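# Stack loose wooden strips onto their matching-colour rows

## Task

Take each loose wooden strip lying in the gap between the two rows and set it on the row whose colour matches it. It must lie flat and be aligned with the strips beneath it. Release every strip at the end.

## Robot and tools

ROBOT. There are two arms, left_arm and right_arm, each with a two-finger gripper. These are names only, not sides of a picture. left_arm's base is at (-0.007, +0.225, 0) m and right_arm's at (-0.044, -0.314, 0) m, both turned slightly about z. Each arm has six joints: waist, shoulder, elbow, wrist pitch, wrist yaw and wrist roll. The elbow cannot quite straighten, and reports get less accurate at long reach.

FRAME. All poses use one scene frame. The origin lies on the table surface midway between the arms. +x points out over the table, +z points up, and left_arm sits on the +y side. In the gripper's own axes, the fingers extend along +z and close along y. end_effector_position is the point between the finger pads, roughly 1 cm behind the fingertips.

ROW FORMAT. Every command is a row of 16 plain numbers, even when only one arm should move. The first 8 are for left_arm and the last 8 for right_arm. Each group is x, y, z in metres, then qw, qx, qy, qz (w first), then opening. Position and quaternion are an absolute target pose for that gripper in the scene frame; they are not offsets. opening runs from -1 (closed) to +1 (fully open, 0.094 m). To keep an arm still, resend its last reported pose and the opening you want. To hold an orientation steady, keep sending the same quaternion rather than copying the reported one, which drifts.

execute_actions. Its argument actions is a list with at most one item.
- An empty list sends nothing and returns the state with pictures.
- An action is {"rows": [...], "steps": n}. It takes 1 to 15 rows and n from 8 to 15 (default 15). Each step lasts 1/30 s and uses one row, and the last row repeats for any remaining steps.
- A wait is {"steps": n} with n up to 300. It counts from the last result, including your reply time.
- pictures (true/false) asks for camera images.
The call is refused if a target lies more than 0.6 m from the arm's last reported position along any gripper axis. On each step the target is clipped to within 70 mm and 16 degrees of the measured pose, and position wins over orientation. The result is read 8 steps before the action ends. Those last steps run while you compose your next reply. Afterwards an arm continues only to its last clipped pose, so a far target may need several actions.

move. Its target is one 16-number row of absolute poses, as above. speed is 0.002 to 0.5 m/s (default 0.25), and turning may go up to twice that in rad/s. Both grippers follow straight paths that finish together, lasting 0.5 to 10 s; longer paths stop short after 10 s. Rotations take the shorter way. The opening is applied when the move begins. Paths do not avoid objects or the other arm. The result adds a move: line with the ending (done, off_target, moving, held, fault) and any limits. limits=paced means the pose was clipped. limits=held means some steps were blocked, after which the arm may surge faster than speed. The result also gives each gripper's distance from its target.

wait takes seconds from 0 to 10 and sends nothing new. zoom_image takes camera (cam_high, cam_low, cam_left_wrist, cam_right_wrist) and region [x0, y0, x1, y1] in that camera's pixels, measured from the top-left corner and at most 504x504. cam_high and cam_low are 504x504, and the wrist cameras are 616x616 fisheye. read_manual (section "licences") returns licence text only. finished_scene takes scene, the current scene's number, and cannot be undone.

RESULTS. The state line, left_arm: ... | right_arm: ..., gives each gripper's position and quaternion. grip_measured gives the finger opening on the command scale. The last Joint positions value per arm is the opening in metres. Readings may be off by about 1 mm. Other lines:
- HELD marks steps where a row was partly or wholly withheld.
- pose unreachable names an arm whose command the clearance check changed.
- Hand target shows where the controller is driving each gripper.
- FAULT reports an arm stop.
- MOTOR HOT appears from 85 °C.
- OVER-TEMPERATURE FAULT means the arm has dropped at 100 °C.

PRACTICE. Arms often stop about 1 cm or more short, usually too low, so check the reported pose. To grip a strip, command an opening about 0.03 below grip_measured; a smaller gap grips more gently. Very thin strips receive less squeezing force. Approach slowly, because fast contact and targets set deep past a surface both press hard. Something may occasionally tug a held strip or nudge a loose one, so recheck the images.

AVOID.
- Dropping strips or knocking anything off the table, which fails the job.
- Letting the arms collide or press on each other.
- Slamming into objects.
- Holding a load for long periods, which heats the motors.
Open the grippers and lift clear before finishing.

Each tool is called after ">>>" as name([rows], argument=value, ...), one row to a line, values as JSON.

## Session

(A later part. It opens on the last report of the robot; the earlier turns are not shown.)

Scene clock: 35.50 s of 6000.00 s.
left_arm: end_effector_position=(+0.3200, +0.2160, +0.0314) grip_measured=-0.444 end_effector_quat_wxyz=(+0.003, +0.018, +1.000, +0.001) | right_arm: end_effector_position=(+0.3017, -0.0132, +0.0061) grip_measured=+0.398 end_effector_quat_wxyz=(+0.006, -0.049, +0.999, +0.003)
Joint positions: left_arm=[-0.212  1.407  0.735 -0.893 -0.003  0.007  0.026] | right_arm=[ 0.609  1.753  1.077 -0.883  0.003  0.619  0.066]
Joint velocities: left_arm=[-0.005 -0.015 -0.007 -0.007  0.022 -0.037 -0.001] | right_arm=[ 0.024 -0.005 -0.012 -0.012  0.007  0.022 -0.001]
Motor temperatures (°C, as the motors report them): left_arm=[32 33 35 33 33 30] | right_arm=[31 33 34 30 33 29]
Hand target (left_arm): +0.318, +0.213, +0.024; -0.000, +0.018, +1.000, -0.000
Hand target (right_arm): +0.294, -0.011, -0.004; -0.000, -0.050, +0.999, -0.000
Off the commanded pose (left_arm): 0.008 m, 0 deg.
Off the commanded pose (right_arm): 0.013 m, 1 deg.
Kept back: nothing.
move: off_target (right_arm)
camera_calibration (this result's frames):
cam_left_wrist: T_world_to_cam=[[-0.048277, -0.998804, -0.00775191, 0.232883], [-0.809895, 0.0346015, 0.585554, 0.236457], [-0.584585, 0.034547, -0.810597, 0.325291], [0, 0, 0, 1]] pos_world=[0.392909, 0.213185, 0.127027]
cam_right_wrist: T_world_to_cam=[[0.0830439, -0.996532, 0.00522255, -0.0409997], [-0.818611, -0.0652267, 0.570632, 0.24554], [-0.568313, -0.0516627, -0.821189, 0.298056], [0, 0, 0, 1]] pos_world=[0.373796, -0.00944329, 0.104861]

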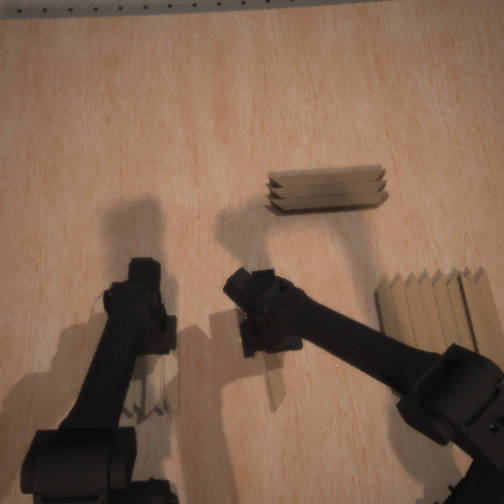

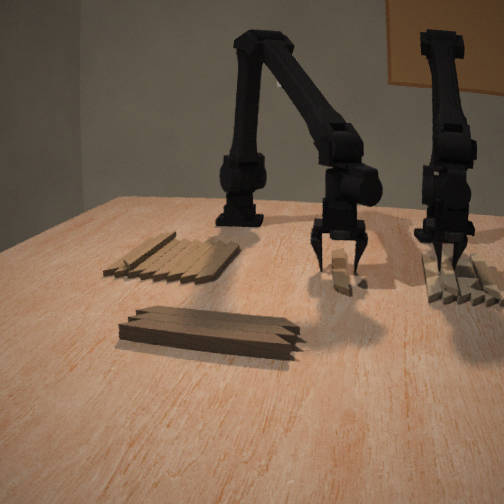

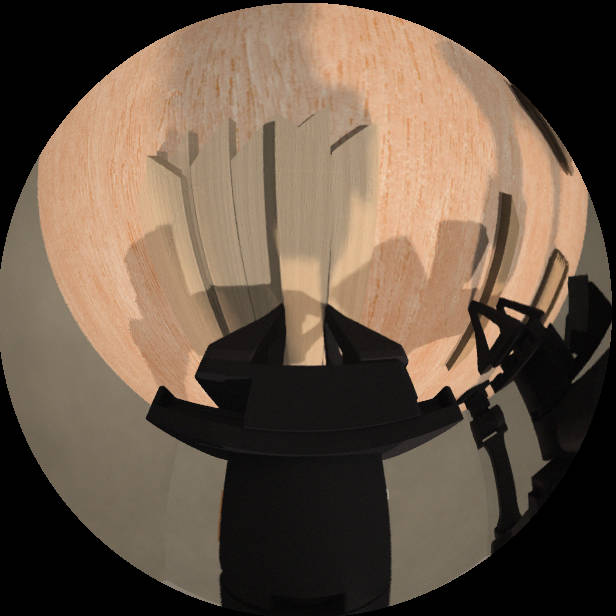

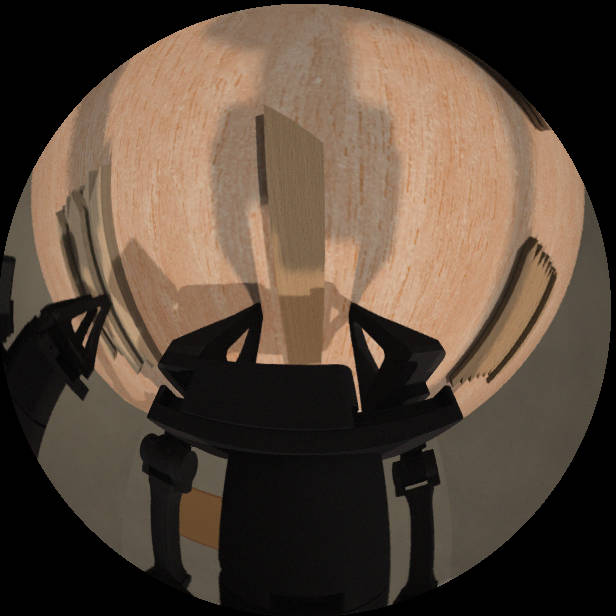

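>>> move(target=[0.32,0.215,0.029,0,0.018,1,0,-0.1,0.297,-0.01,-0.004,0,-0.055,0.999,0,-0.52])

>>> move(target=[0.33,0.215,0.1,0,0.018,1,0,0.2,0.305,-0.01,0.075,0,-0.055,0.999,0,-0.52], speed=0.15)

>>> move(target=[0.3,0.45,0.15,0,0.018,1,0,0.2,0.29,-0.348,0.06,0,-0.011,1,0,-0.52], speed=0.3)

>>> move(target=[0.3,0.45,0.15,0,0.018,1,0,0.2,0.287,-0.348,0.026,0,-0.011,1,0,-0.52], speed=0.08)

>>> zoom_image(camera="cam_right_wrist", region=[180, 70, 440, 330])

Scene clock: 36.83 s of 6000.00 s.
left_arm: end_effector_position=(+0.3200, +0.2160, +0.0314) grip_measured=-0.102 end_effector_quat_wxyz=(+0.003, +0.018, +1.000, +0.001) | right_arm: end_effector_position=(+0.3017, -0.0132, +0.0061) grip_measured=-0.446 end_effector_quat_wxyz=(+0.006, -0.049, +0.999, +0.003)
Joint positions: left_arm=[-0.212  1.407  0.735 -0.893 -0.003  0.007  0.042] | right_arm=[ 0.609  1.753  1.077 -0.883  0.003  0.619  0.026]
Joint velocities: left_arm=[-0.005 -0.005  0.007  0.022 -0.007 -0.037  0.001] | right_arm=[-0.005 -0.005 -0.012 -0.007  0.037 -0.037 -0.001]
Motor temperatures (°C, as the motors report them): left_arm=[32 33 35 33 33 30] | right_arm=[31 34 34 30 33 29]
Hand target (left_arm): +0.320, +0.215, +0.029; +0.000, +0.018, +1.000, -0.000
Hand target (right_arm): +0.297, -0.010, -0.004; +0.000, -0.055, +0.998, +0.000
Off the commanded pose (left_arm): 0.003 m, 0 deg.
Off the commanded pose (right_arm): 0.012 m, 1 deg.
Kept back: nothing.
move: off_target (right_arm)
camera_calibration (this result's frames):
cam_left_wrist: T_world_to_cam=[[-0.048277, -0.998804, -0.00775191, 0.232883], [-0.809895, 0.0346015, 0.585554, 0.236457], [-0.584585, 0.034547, -0.810597, 0.325291], [0, 0, 0, 1]] pos_world=[0.392909, 0.213185, 0.127027]
cam_right_wrist: T_world_to_cam=[[0.0826638, -0.996564, 0.00521815, -0.0408854], [-0.818635, -0.0649168, 0.570634, 0.245551], [-0.568334, -0.0514425, -0.821188, 0.298066], [0, 0, 0, 1]] pos_world=[0.373798, -0.00947122, 0.104861]

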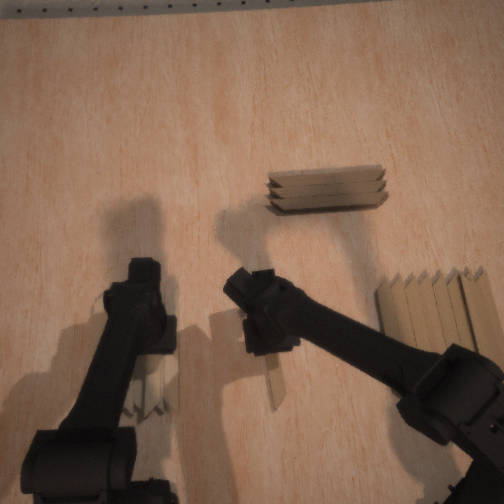

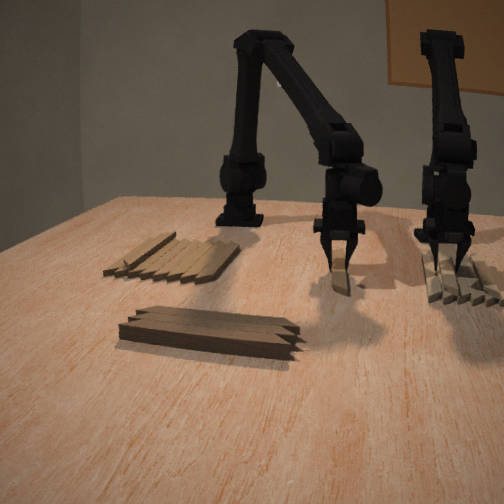

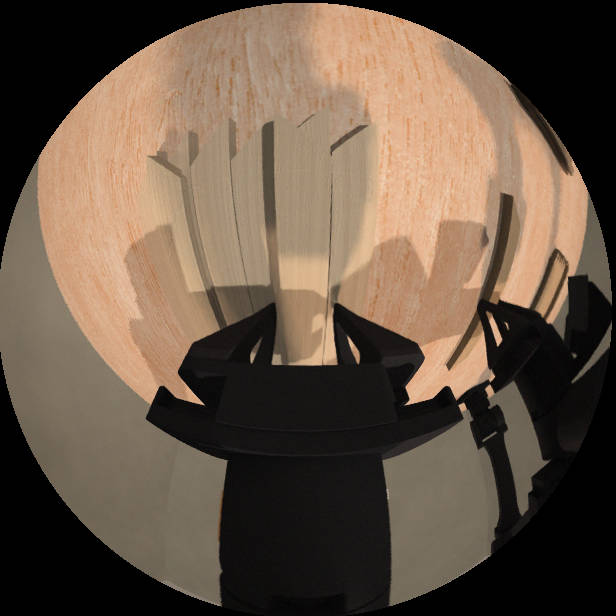

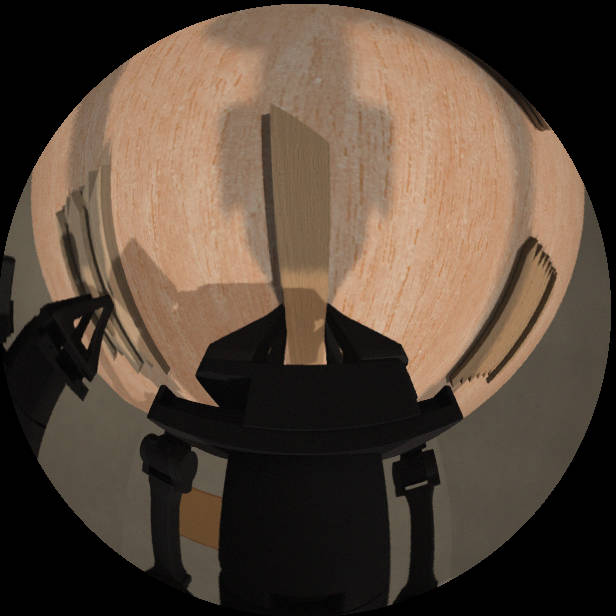

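Scene clock: 37.73 s of 6000.00 s.
left_arm: end_effector_position=(+0.3181, +0.2161, +0.0889) grip_measured=+0.198 end_effector_quat_wxyz=(-0.007, +0.018, +1.000, +0.001) | right_arm: end_effector_position=(+0.2942, -0.0197, +0.0623) grip_measured=-0.446 end_effector_quat_wxyz=(-0.009, -0.050, +0.999, -0.009)
Joint positions: left_arm=[-0.212  1.315  0.826 -1.097 -0.003  0.007  0.056] | right_arm=[ 0.609  1.665  1.135 -1.067  0.003  0.618  0.026]
Joint velocities: left_arm=[-0.005 -0.015  0.007 -0.027  0.007  0.022 -0.   ] | right_arm=[-0.005  0.015 -0.002  0.002 -0.022 -0.037  0.   ]
Motor temperatures (°C, as the motors report them): left_arm=[32 33 35 33 33 30] | right_arm=[31 34 34 30 33 29]
Hand target (left_arm): +0.329, +0.215, +0.100; +0.000, +0.018, +1.000, -0.000
Hand target (right_arm): +0.305, -0.010, +0.075; +0.000, -0.055, +0.998, +0.000
Off the commanded pose (left_arm): 0.016 m, 1 deg.
Off the commanded pose (right_arm): 0.019 m, 2 deg.
Kept back: nothing.
move: off_target (left_arm, right_arm)
camera_calibration (this result's frames):
cam_left_wrist: T_world_to_cam=[[-0.0484267, -0.9988, -0.00735052, 0.233302], [-0.798125, 0.0342703, 0.601516, 0.196152], [-0.600542, 0.0349961, -0.798827, 0.37475], [0, 0, 0, 1]] pos_world=[0.392905, 0.213185, 0.183087]
cam_right_wrist: T_world_to_cam=[[0.084659, -0.996022, 0.0277874, -0.0490183], [-0.801775, -0.0515378, 0.5954, 0.200717], [-0.5916, -0.0726851, -0.802949, 0.344946], [0, 0, 0, 1]] pos_world=[0.36915, -0.0134064, 0.158829]

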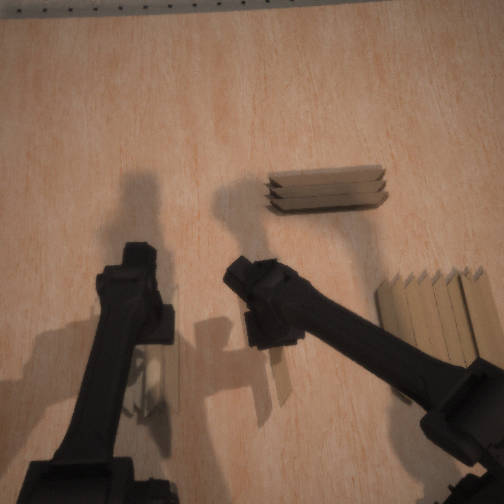

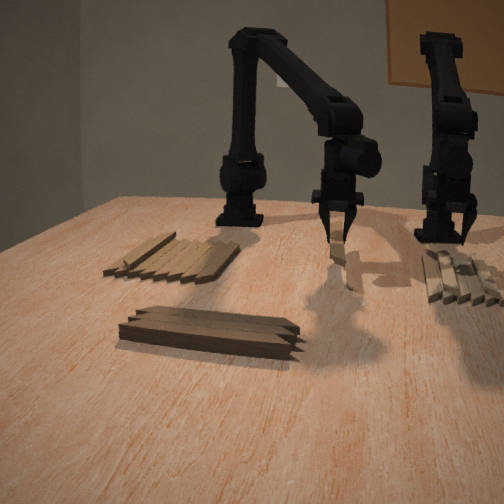

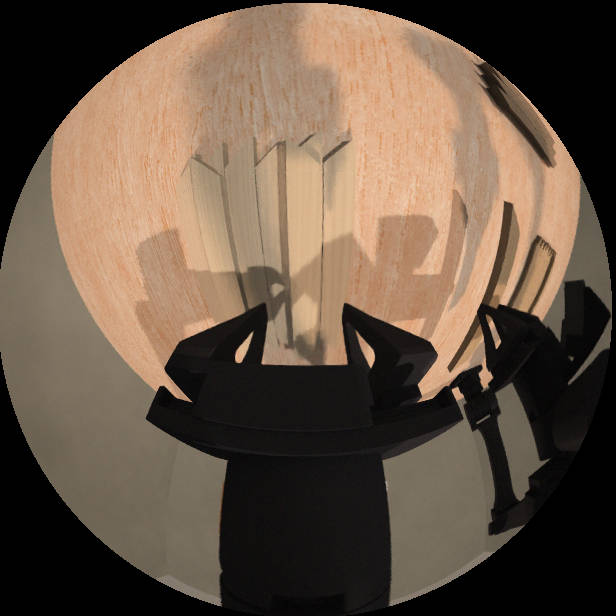

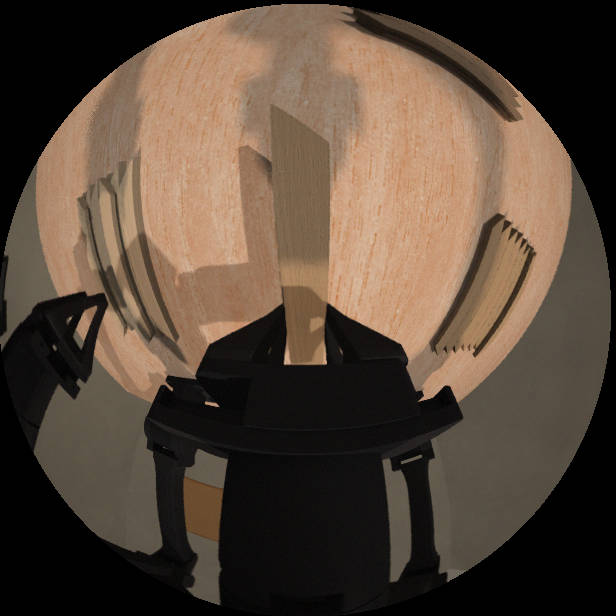

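Scene clock: 39.50 s of 6000.00 s.
left_arm: end_effector_position=(+0.2821, +0.4491, +0.1382) grip_measured=+0.198 end_effector_quat_wxyz=(-0.007, +0.011, +1.000, +0.006) | right_arm: end_effector_position=(+0.2890, -0.3505, +0.0621) grip_measured=-0.446 end_effector_quat_wxyz=(-0.010, -0.002, +1.000, -0.003)
Joint positions: left_arm=[ 0.468  1.356  1.007 -1.224 -0.019  0.672  0.056] | right_arm=[-0.213  1.387  0.813 -1.016  0.007 -0.11   0.026]
Joint velocities: left_arm=[-0.005 -0.015 -0.007  0.002  0.051 -0.022 -0.   ] | right_arm=[-0.015  0.005 -0.002 -0.007  0.022 -0.037  0.001]
Motor temperatures (°C, as the motors report them): left_arm=[32 33 35 33 33 30] | right_arm=[31 34 34 30 33 29]
Hand target (left_arm): +0.294, +0.456, +0.150; -0.001, +0.018, +1.000, +0.010
Hand target (right_arm): +0.290, -0.349, +0.061; -0.005, -0.011, +1.000, -0.001
Off the commanded pose (left_arm): 0.021 m, 1 deg.
Off the commanded pose (right_arm): 0.003 m, 2 deg.
Kept back: nothing.
move: off_target (left_arm)
camera_calibration (this result's frames):
cam_left_wrist: T_world_to_cam=[[-0.0343962, -0.999254, -0.017538, 0.462322], [-0.799133, 0.0169609, 0.600915, 0.137945], [-0.60017, 0.0346844, -0.79912, 0.384485], [0, 0, 0, 1]] pos_world=[0.356894, 0.446302, 0.232465]
cam_right_wrist: T_world_to_cam=[[-0.00989462, -0.999834, 0.0153195, -0.351326], [-0.802812, 0.0170766, 0.595988, 0.20389], [-0.59615, -0.00640162, -0.802847, 0.342218], [0, 0, 0, 1]] pos_world=[0.364223, -0.352558, 0.158615]

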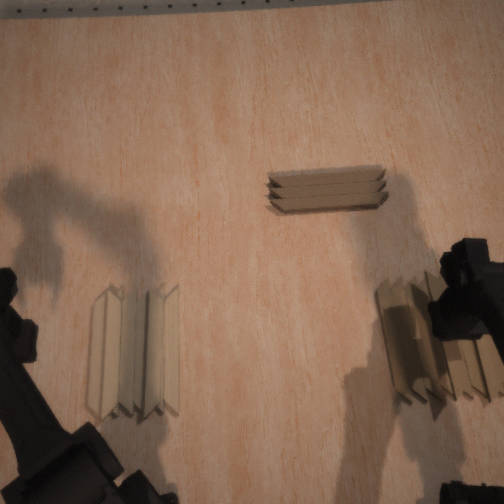

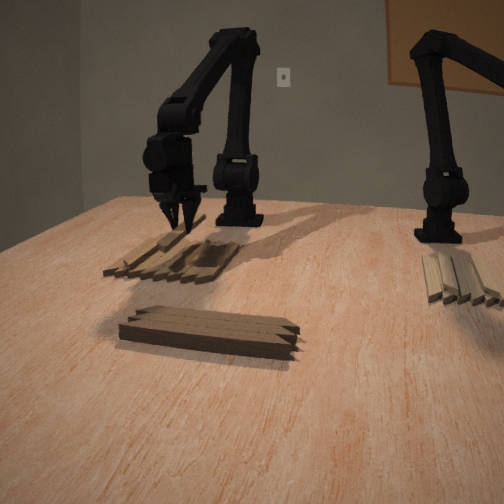

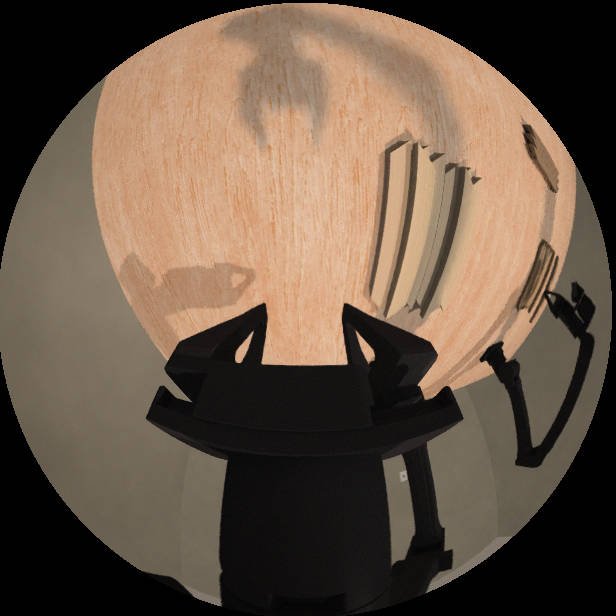

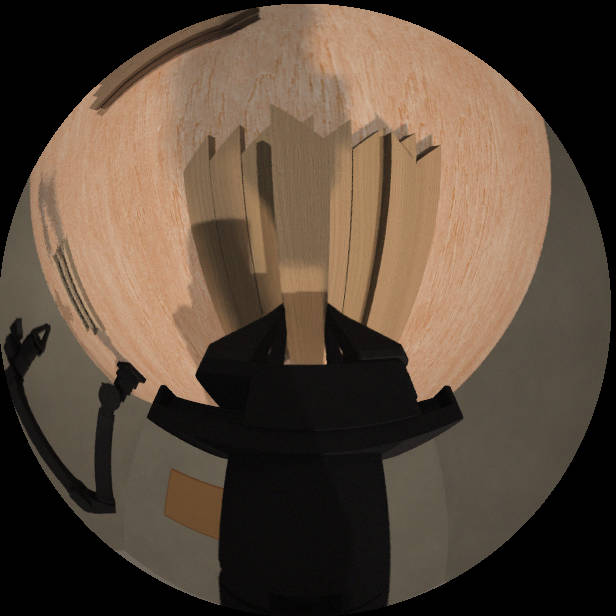

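Scene clock: 40.30 s of 6000.00 s.
left_arm: end_effector_position=(+0.2853, +0.4434, +0.1371) grip_measured=+0.198 end_effector_quat_wxyz=(-0.007, +0.016, +1.000, -0.004) | right_arm: end_effector_position=(+0.2870, -0.3498, +0.0302) grip_measured=-0.446 end_effector_quat_wxyz=(-0.001, -0.004, +1.000, -0.002)
Joint positions: left_arm=[ 0.457  1.364  1.01  -1.233 -0.003  0.672  0.056] | right_arm=[-0.213  1.429  0.753 -0.896  0.005 -0.113  0.026]
Joint velocities: left_arm=[-0.005  0.005  0.007 -0.012 -0.037  0.037  0.   ] | right_arm=[-0.005 -0.005  0.022  0.007 -0.007  0.007 -0.   ]
Motor temperatures (°C, as the motors report them): left_arm=[32 33 35 33 33 30] | right_arm=[31 34 34 30 33 29]
Hand target (left_arm): +0.300, +0.450, +0.150; +0.001, +0.018, +1.000, +0.000
Hand target (right_arm): +0.286, -0.348, +0.026; -0.000, -0.011, +1.000, +0.000
Off the commanded pose (left_arm): 0.021 m, 1 deg.
Off the commanded pose (right_arm): 0.005 m, 1 deg.
Kept back: nothing.
move: off_target (left_arm)
camera_calibration (this result's frames):
cam_left_wrist: T_world_to_cam=[[-0.0445461, -0.999003, 0.0027787, 0.456761], [-0.798293, 0.0372683, 0.601115, 0.13202], [-0.600619, 0.0245591, -0.799158, 0.390326], [0, 0, 0, 1]] pos_world=[0.360174, 0.4418, 0.231304]
cam_right_wrist: T_world_to_cam=[[-0.00752606, -0.999868, 0.0144006, -0.350849], [-0.813728, 0.0144938, 0.581065, 0.224009], [-0.581197, -0.00734509, -0.81373, 0.311095], [0, 0, 0, 1]] pos_world=[0.360449, -0.351764, 0.128036]

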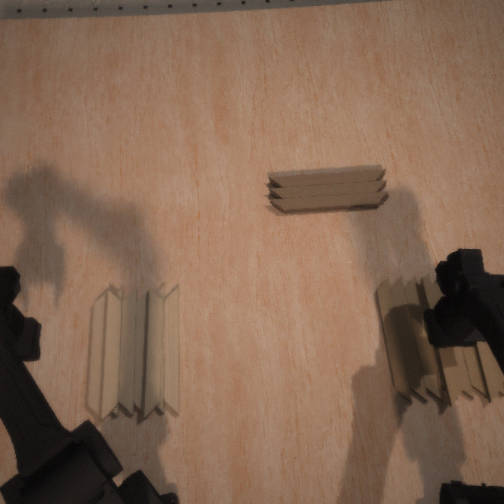

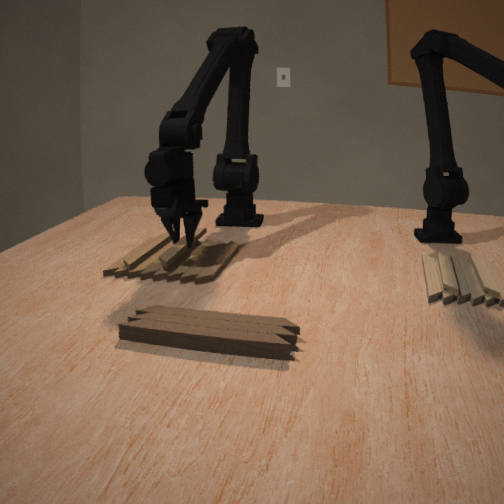

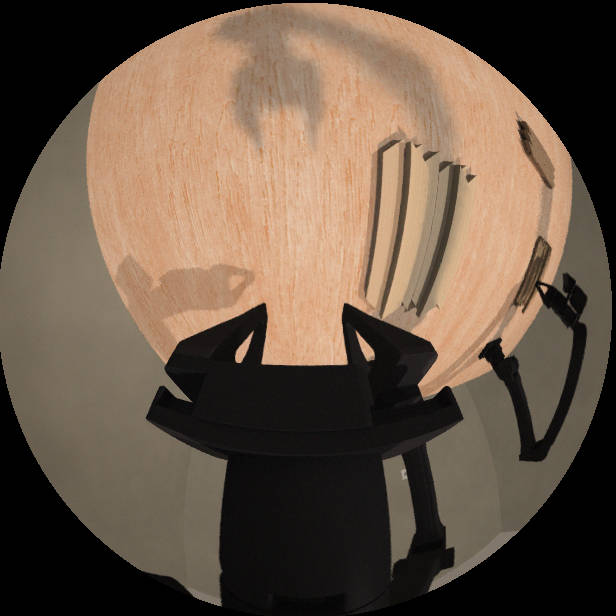

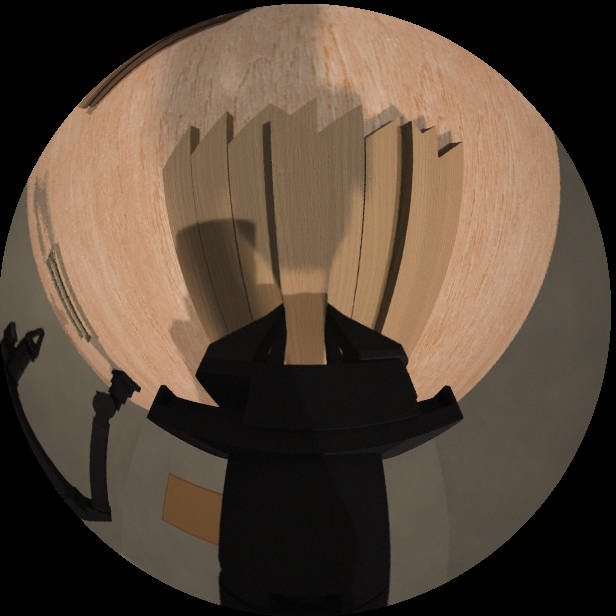

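Region (180, 70, 440, 330) of cam_right_wrist's 616x616 image, scaled by 1.938, with more detail than that image has.

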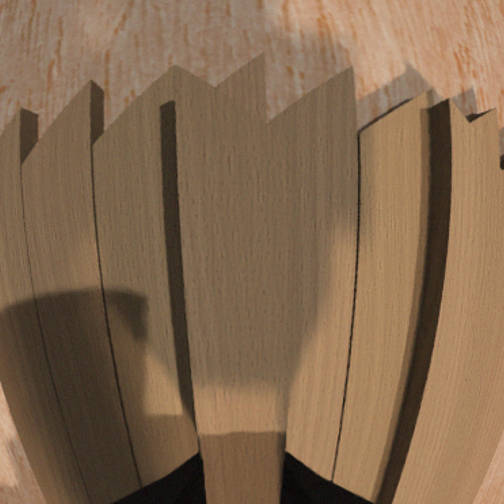

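>>> move(target=[0.3,0.45,0.15,0,0.018,1,0,0.2,0.29,-0.344,0.012,0,0.01,1,0,-0.52], speed=0.03)

>>> move(target=[0.3,0.45,0.15,0,0.018,1,0,0.2,0.29,-0.345,0.016,0,0.01,1,0,-0.1])

>>> move(target=[0.3,0.45,0.15,0,0.018,1,0,0.2,0.3,-0.345,0.12,0,0.01,1,0,-0.1])

>>> zoom_image(camera="cam_right_wrist", region=[180, 110, 440, 370])

Scene clock: 43.00 s of 6000.00 s.
left_arm: end_effector_position=(+0.2853, +0.4434, +0.1371) grip_measured=+0.198 end_effector_quat_wxyz=(-0.007, +0.016, +1.000, -0.004) | right_arm: end_effector_position=(+0.2923, -0.3500, +0.0190) grip_measured=-0.446 end_effector_quat_wxyz=(+0.004, +0.011, +1.000, -0.002)
Joint positions: left_arm=[ 0.457  1.364  1.01  -1.233 -0.003  0.672  0.056] | right_arm=[-0.213  1.46   0.747 -0.85   0.004 -0.083  0.026]
Joint velocities: left_arm=[-0.005 -0.015  0.002 -0.027  0.022 -0.066  0.001] | right_arm=[-0.015 -0.015  0.012  0.002  0.022 -0.037 -0.001]
Motor temperatures (°C, as the motors report them): left_arm=[32 33 36 33 33 30] | right_arm=[31 33 34 30 33 29]
Hand target (left_arm): +0.299, +0.450, +0.150; +0.000, +0.018, +1.000, +0.000
Hand target (right_arm): +0.290, -0.344, +0.012; +0.000, +0.010, +1.000, -0.000
Off the commanded pose (left_arm): 0.021 m, 1 deg.
Off the commanded pose (right_arm): 0.009 m, 1 deg.
Kept back: nothing.
move: off_target (left_arm)
camera_calibration (this result's frames):
cam_left_wrist: T_world_to_cam=[[-0.0445461, -0.999003, 0.0027787, 0.456761], [-0.798293, 0.0372683, 0.601115, 0.13202], [-0.600619, 0.0245591, -0.799158, 0.390326], [0, 0, 0, 1]] pos_world=[0.360174, 0.4418, 0.231304]
cam_right_wrist: T_world_to_cam=[[-0.0362648, -0.999234, 0.0147077, -0.342259], [-0.818552, 0.0381438, 0.573165, 0.244627], [-0.573287, 0.00874666, -0.819308, 0.308414], [0, 0, 0, 1]] pos_world=[0.364638, -0.354025, 0.117509]

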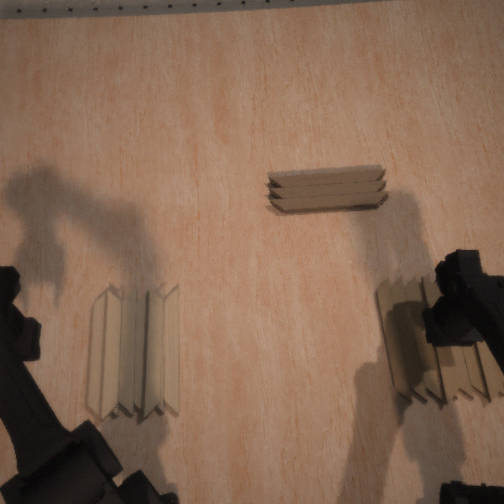

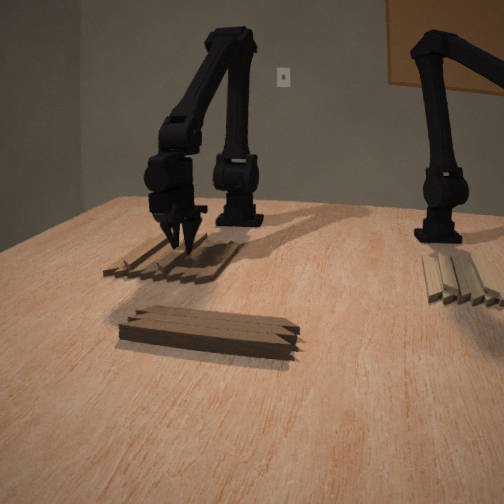

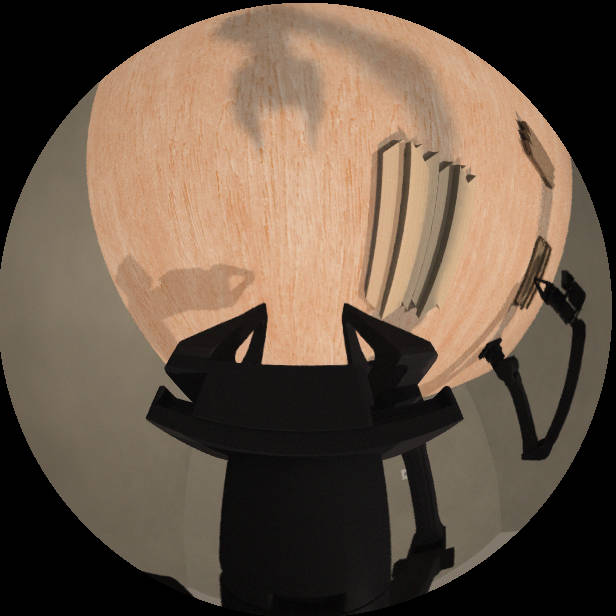

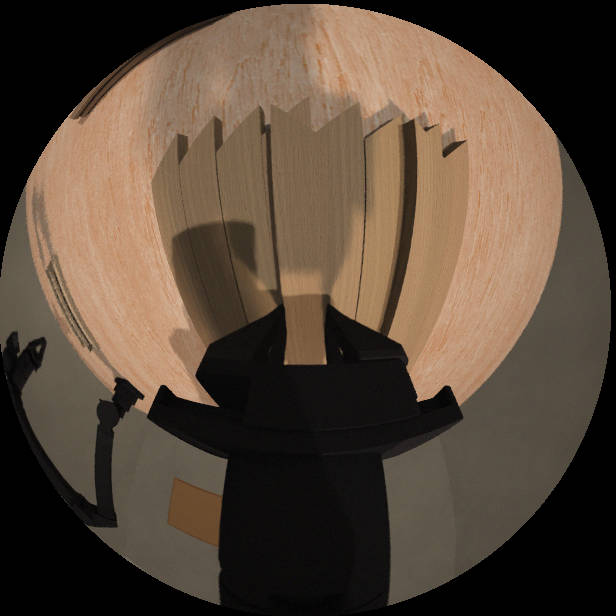

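Scene clock: 43.70 s of 6000.00 s.
left_arm: end_effector_position=(+0.2853, +0.4434, +0.1371) grip_measured=+0.198 end_effector_quat_wxyz=(-0.007, +0.016, +1.000, -0.004) | right_arm: end_effector_position=(+0.2923, -0.3500, +0.0190) grip_measured=-0.102 end_effector_quat_wxyz=(+0.004, +0.011, +1.000, -0.002)
Joint positions: left_arm=[ 0.457  1.364  1.01  -1.233 -0.003  0.672  0.056] | right_arm=[-0.213  1.46   0.747 -0.85   0.004 -0.083  0.042]
Joint velocities: left_arm=[ 0.005  0.005 -0.007 -0.017 -0.007 -0.007  0.   ] | right_arm=[-0.005 -0.005 -0.007 -0.012  0.022 -0.022  0.001]
Motor temperatures (°C, as the motors report them): left_arm=[32 33 36 33 33 30] | right_arm=[31 33 34 30 33 29]
Hand target (left_arm): +0.299, +0.450, +0.150; +0.000, +0.018, +1.000, +0.000
Hand target (right_arm): +0.290, -0.345, +0.016; +0.000, +0.010, +1.000, +0.000
Off the commanded pose (left_arm): 0.021 m, 1 deg.
Off the commanded pose (right_arm): 0.006 m, 1 deg.
Kept back: nothing.
move: off_target (left_arm)
camera_calibration (this result's frames):
cam_left_wrist: T_world_to_cam=[[-0.0445461, -0.999003, 0.0027787, 0.456761], [-0.798293, 0.0372683, 0.601115, 0.13202], [-0.600619, 0.0245591, -0.799158, 0.390326], [0, 0, 0, 1]] pos_world=[0.360174, 0.4418, 0.231304]
cam_right_wrist: T_world_to_cam=[[-0.0362648, -0.999234, 0.0147077, -0.342259], [-0.818552, 0.0381438, 0.573165, 0.244627], [-0.573287, 0.00874666, -0.819308, 0.308414], [0, 0, 0, 1]] pos_world=[0.364638, -0.354025, 0.117509]

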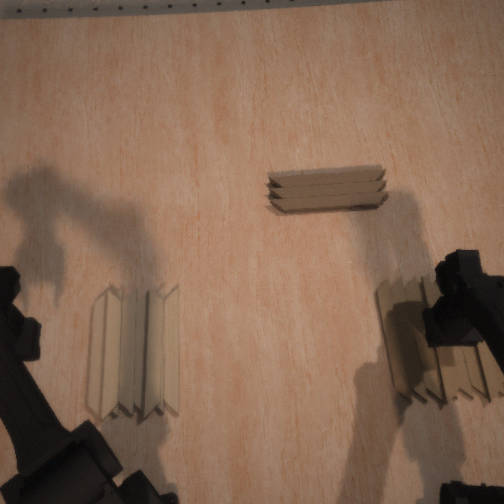

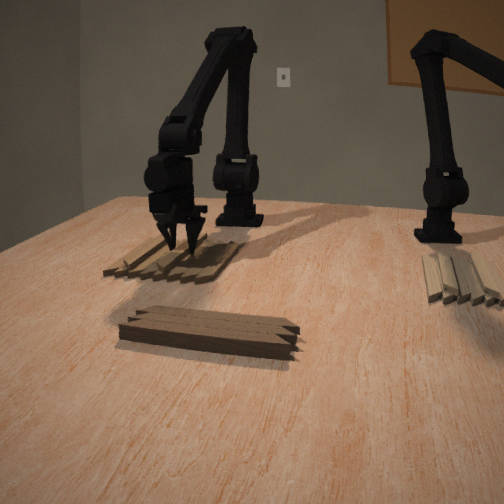

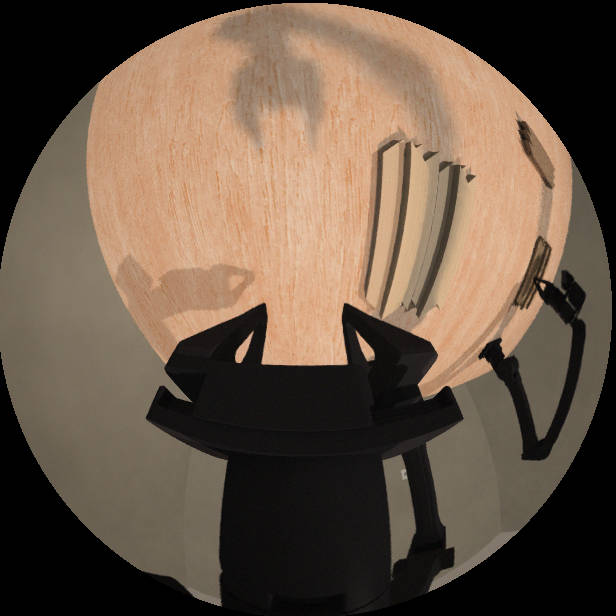

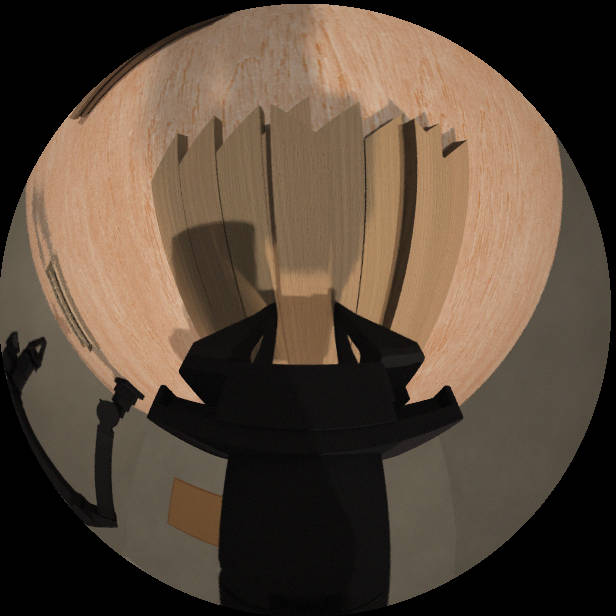

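Scene clock: 44.53 s of 6000.00 s.
left_arm: end_effector_position=(+0.2853, +0.4434, +0.1371) grip_measured=+0.198 end_effector_quat_wxyz=(-0.007, +0.016, +1.000, -0.004) | right_arm: end_effector_position=(+0.2906, -0.3497, +0.1115) grip_measured=-0.102 end_effector_quat_wxyz=(-0.005, +0.012, +1.000, -0.001)
Joint positions: left_arm=[ 0.457  1.364  1.01  -1.233 -0.003  0.672  0.056] | right_arm=[-0.212  1.312  0.89  -1.157  0.004 -0.081  0.042]
Joint velocities: left_arm=[-0.015 -0.005 -0.017  0.002 -0.037  0.081 -0.001] | right_arm=[-0.005 -0.015 -0.002 -0.037  0.007 -0.022  0.   ]
Motor temperatures (°C, as the motors report them): left_arm=[32 33 36 33 33 30] | right_arm=[31 33 34 30 33 29]
Hand target (left_arm): +0.299, +0.450, +0.150; +0.000, +0.018, +1.000, +0.000
Hand target (right_arm): +0.301, -0.345, +0.120; +0.000, +0.010, +1.000, +0.000
Off the commanded pose (left_arm): 0.021 m, 1 deg.
Off the commanded pose (right_arm): 0.014 m, 1 deg.
Kept back: nothing.
move: off_target (left_arm, right_arm)
camera_calibration (this result's frames):
cam_left_wrist: T_world_to_cam=[[-0.0445461, -0.999003, 0.0027787, 0.456761], [-0.798293, 0.0372683, 0.601115, 0.13202], [-0.600619, 0.0245591, -0.799158, 0.390326], [0, 0, 0, 1]] pos_world=[0.360174, 0.4418, 0.231304]
cam_right_wrist: T_world_to_cam=[[-0.0379284, -0.999194, 0.013148, -0.34264], [-0.80838, 0.0384147, 0.587407, 0.185774], [-0.587438, 0.0116508, -0.809185, 0.38728], [0, 0, 0, 1]] pos_world=[0.364683, -0.354013, 0.208761]

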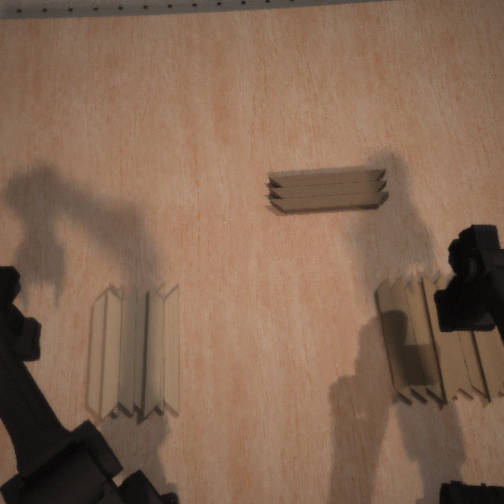

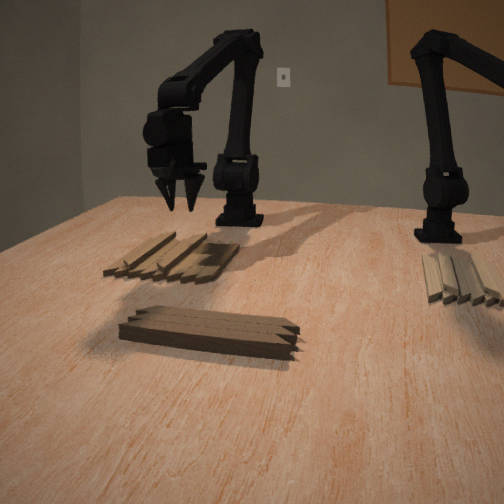

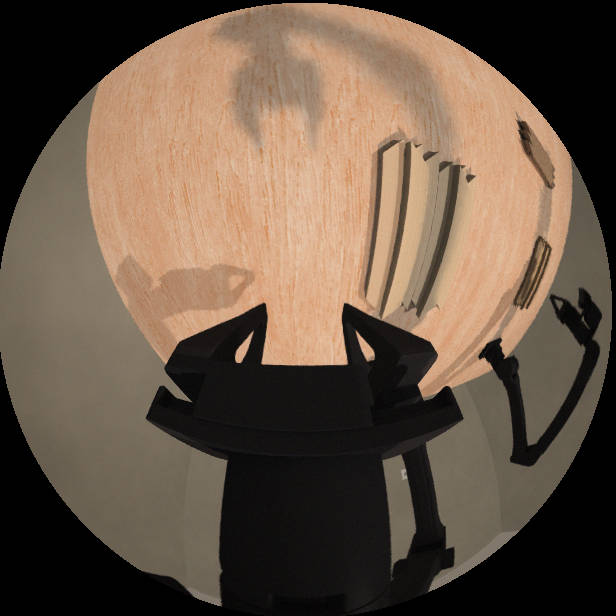

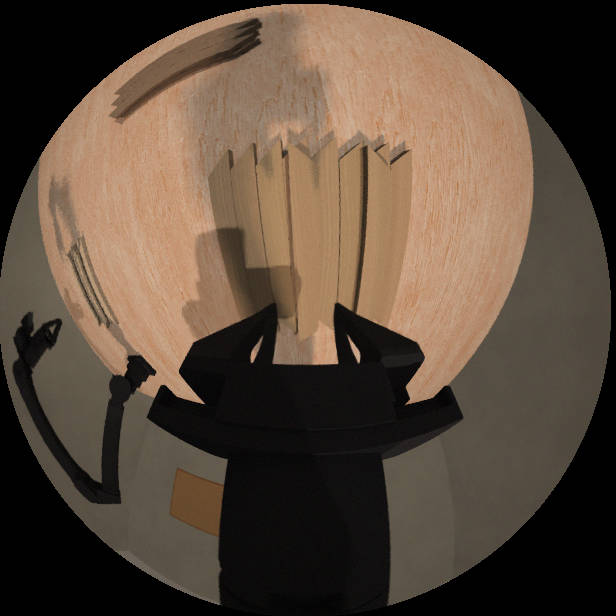

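Region (180, 110, 440, 370) of cam_right_wrist's 616x616 image, scaled by 1.938, with more detail than that image has.

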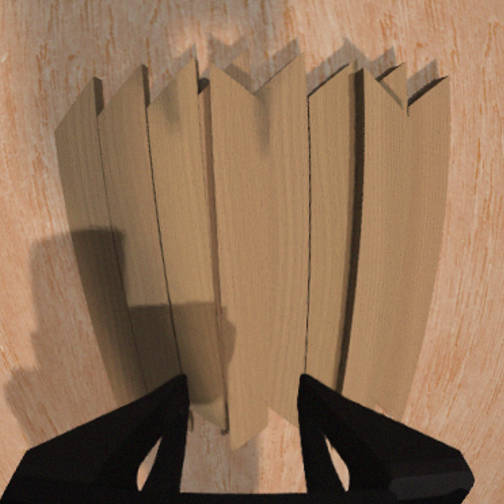

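Parallel, with a few mm offset; acceptable.

>>> finished_scene(scene=1)

The scene is finished: the task was done.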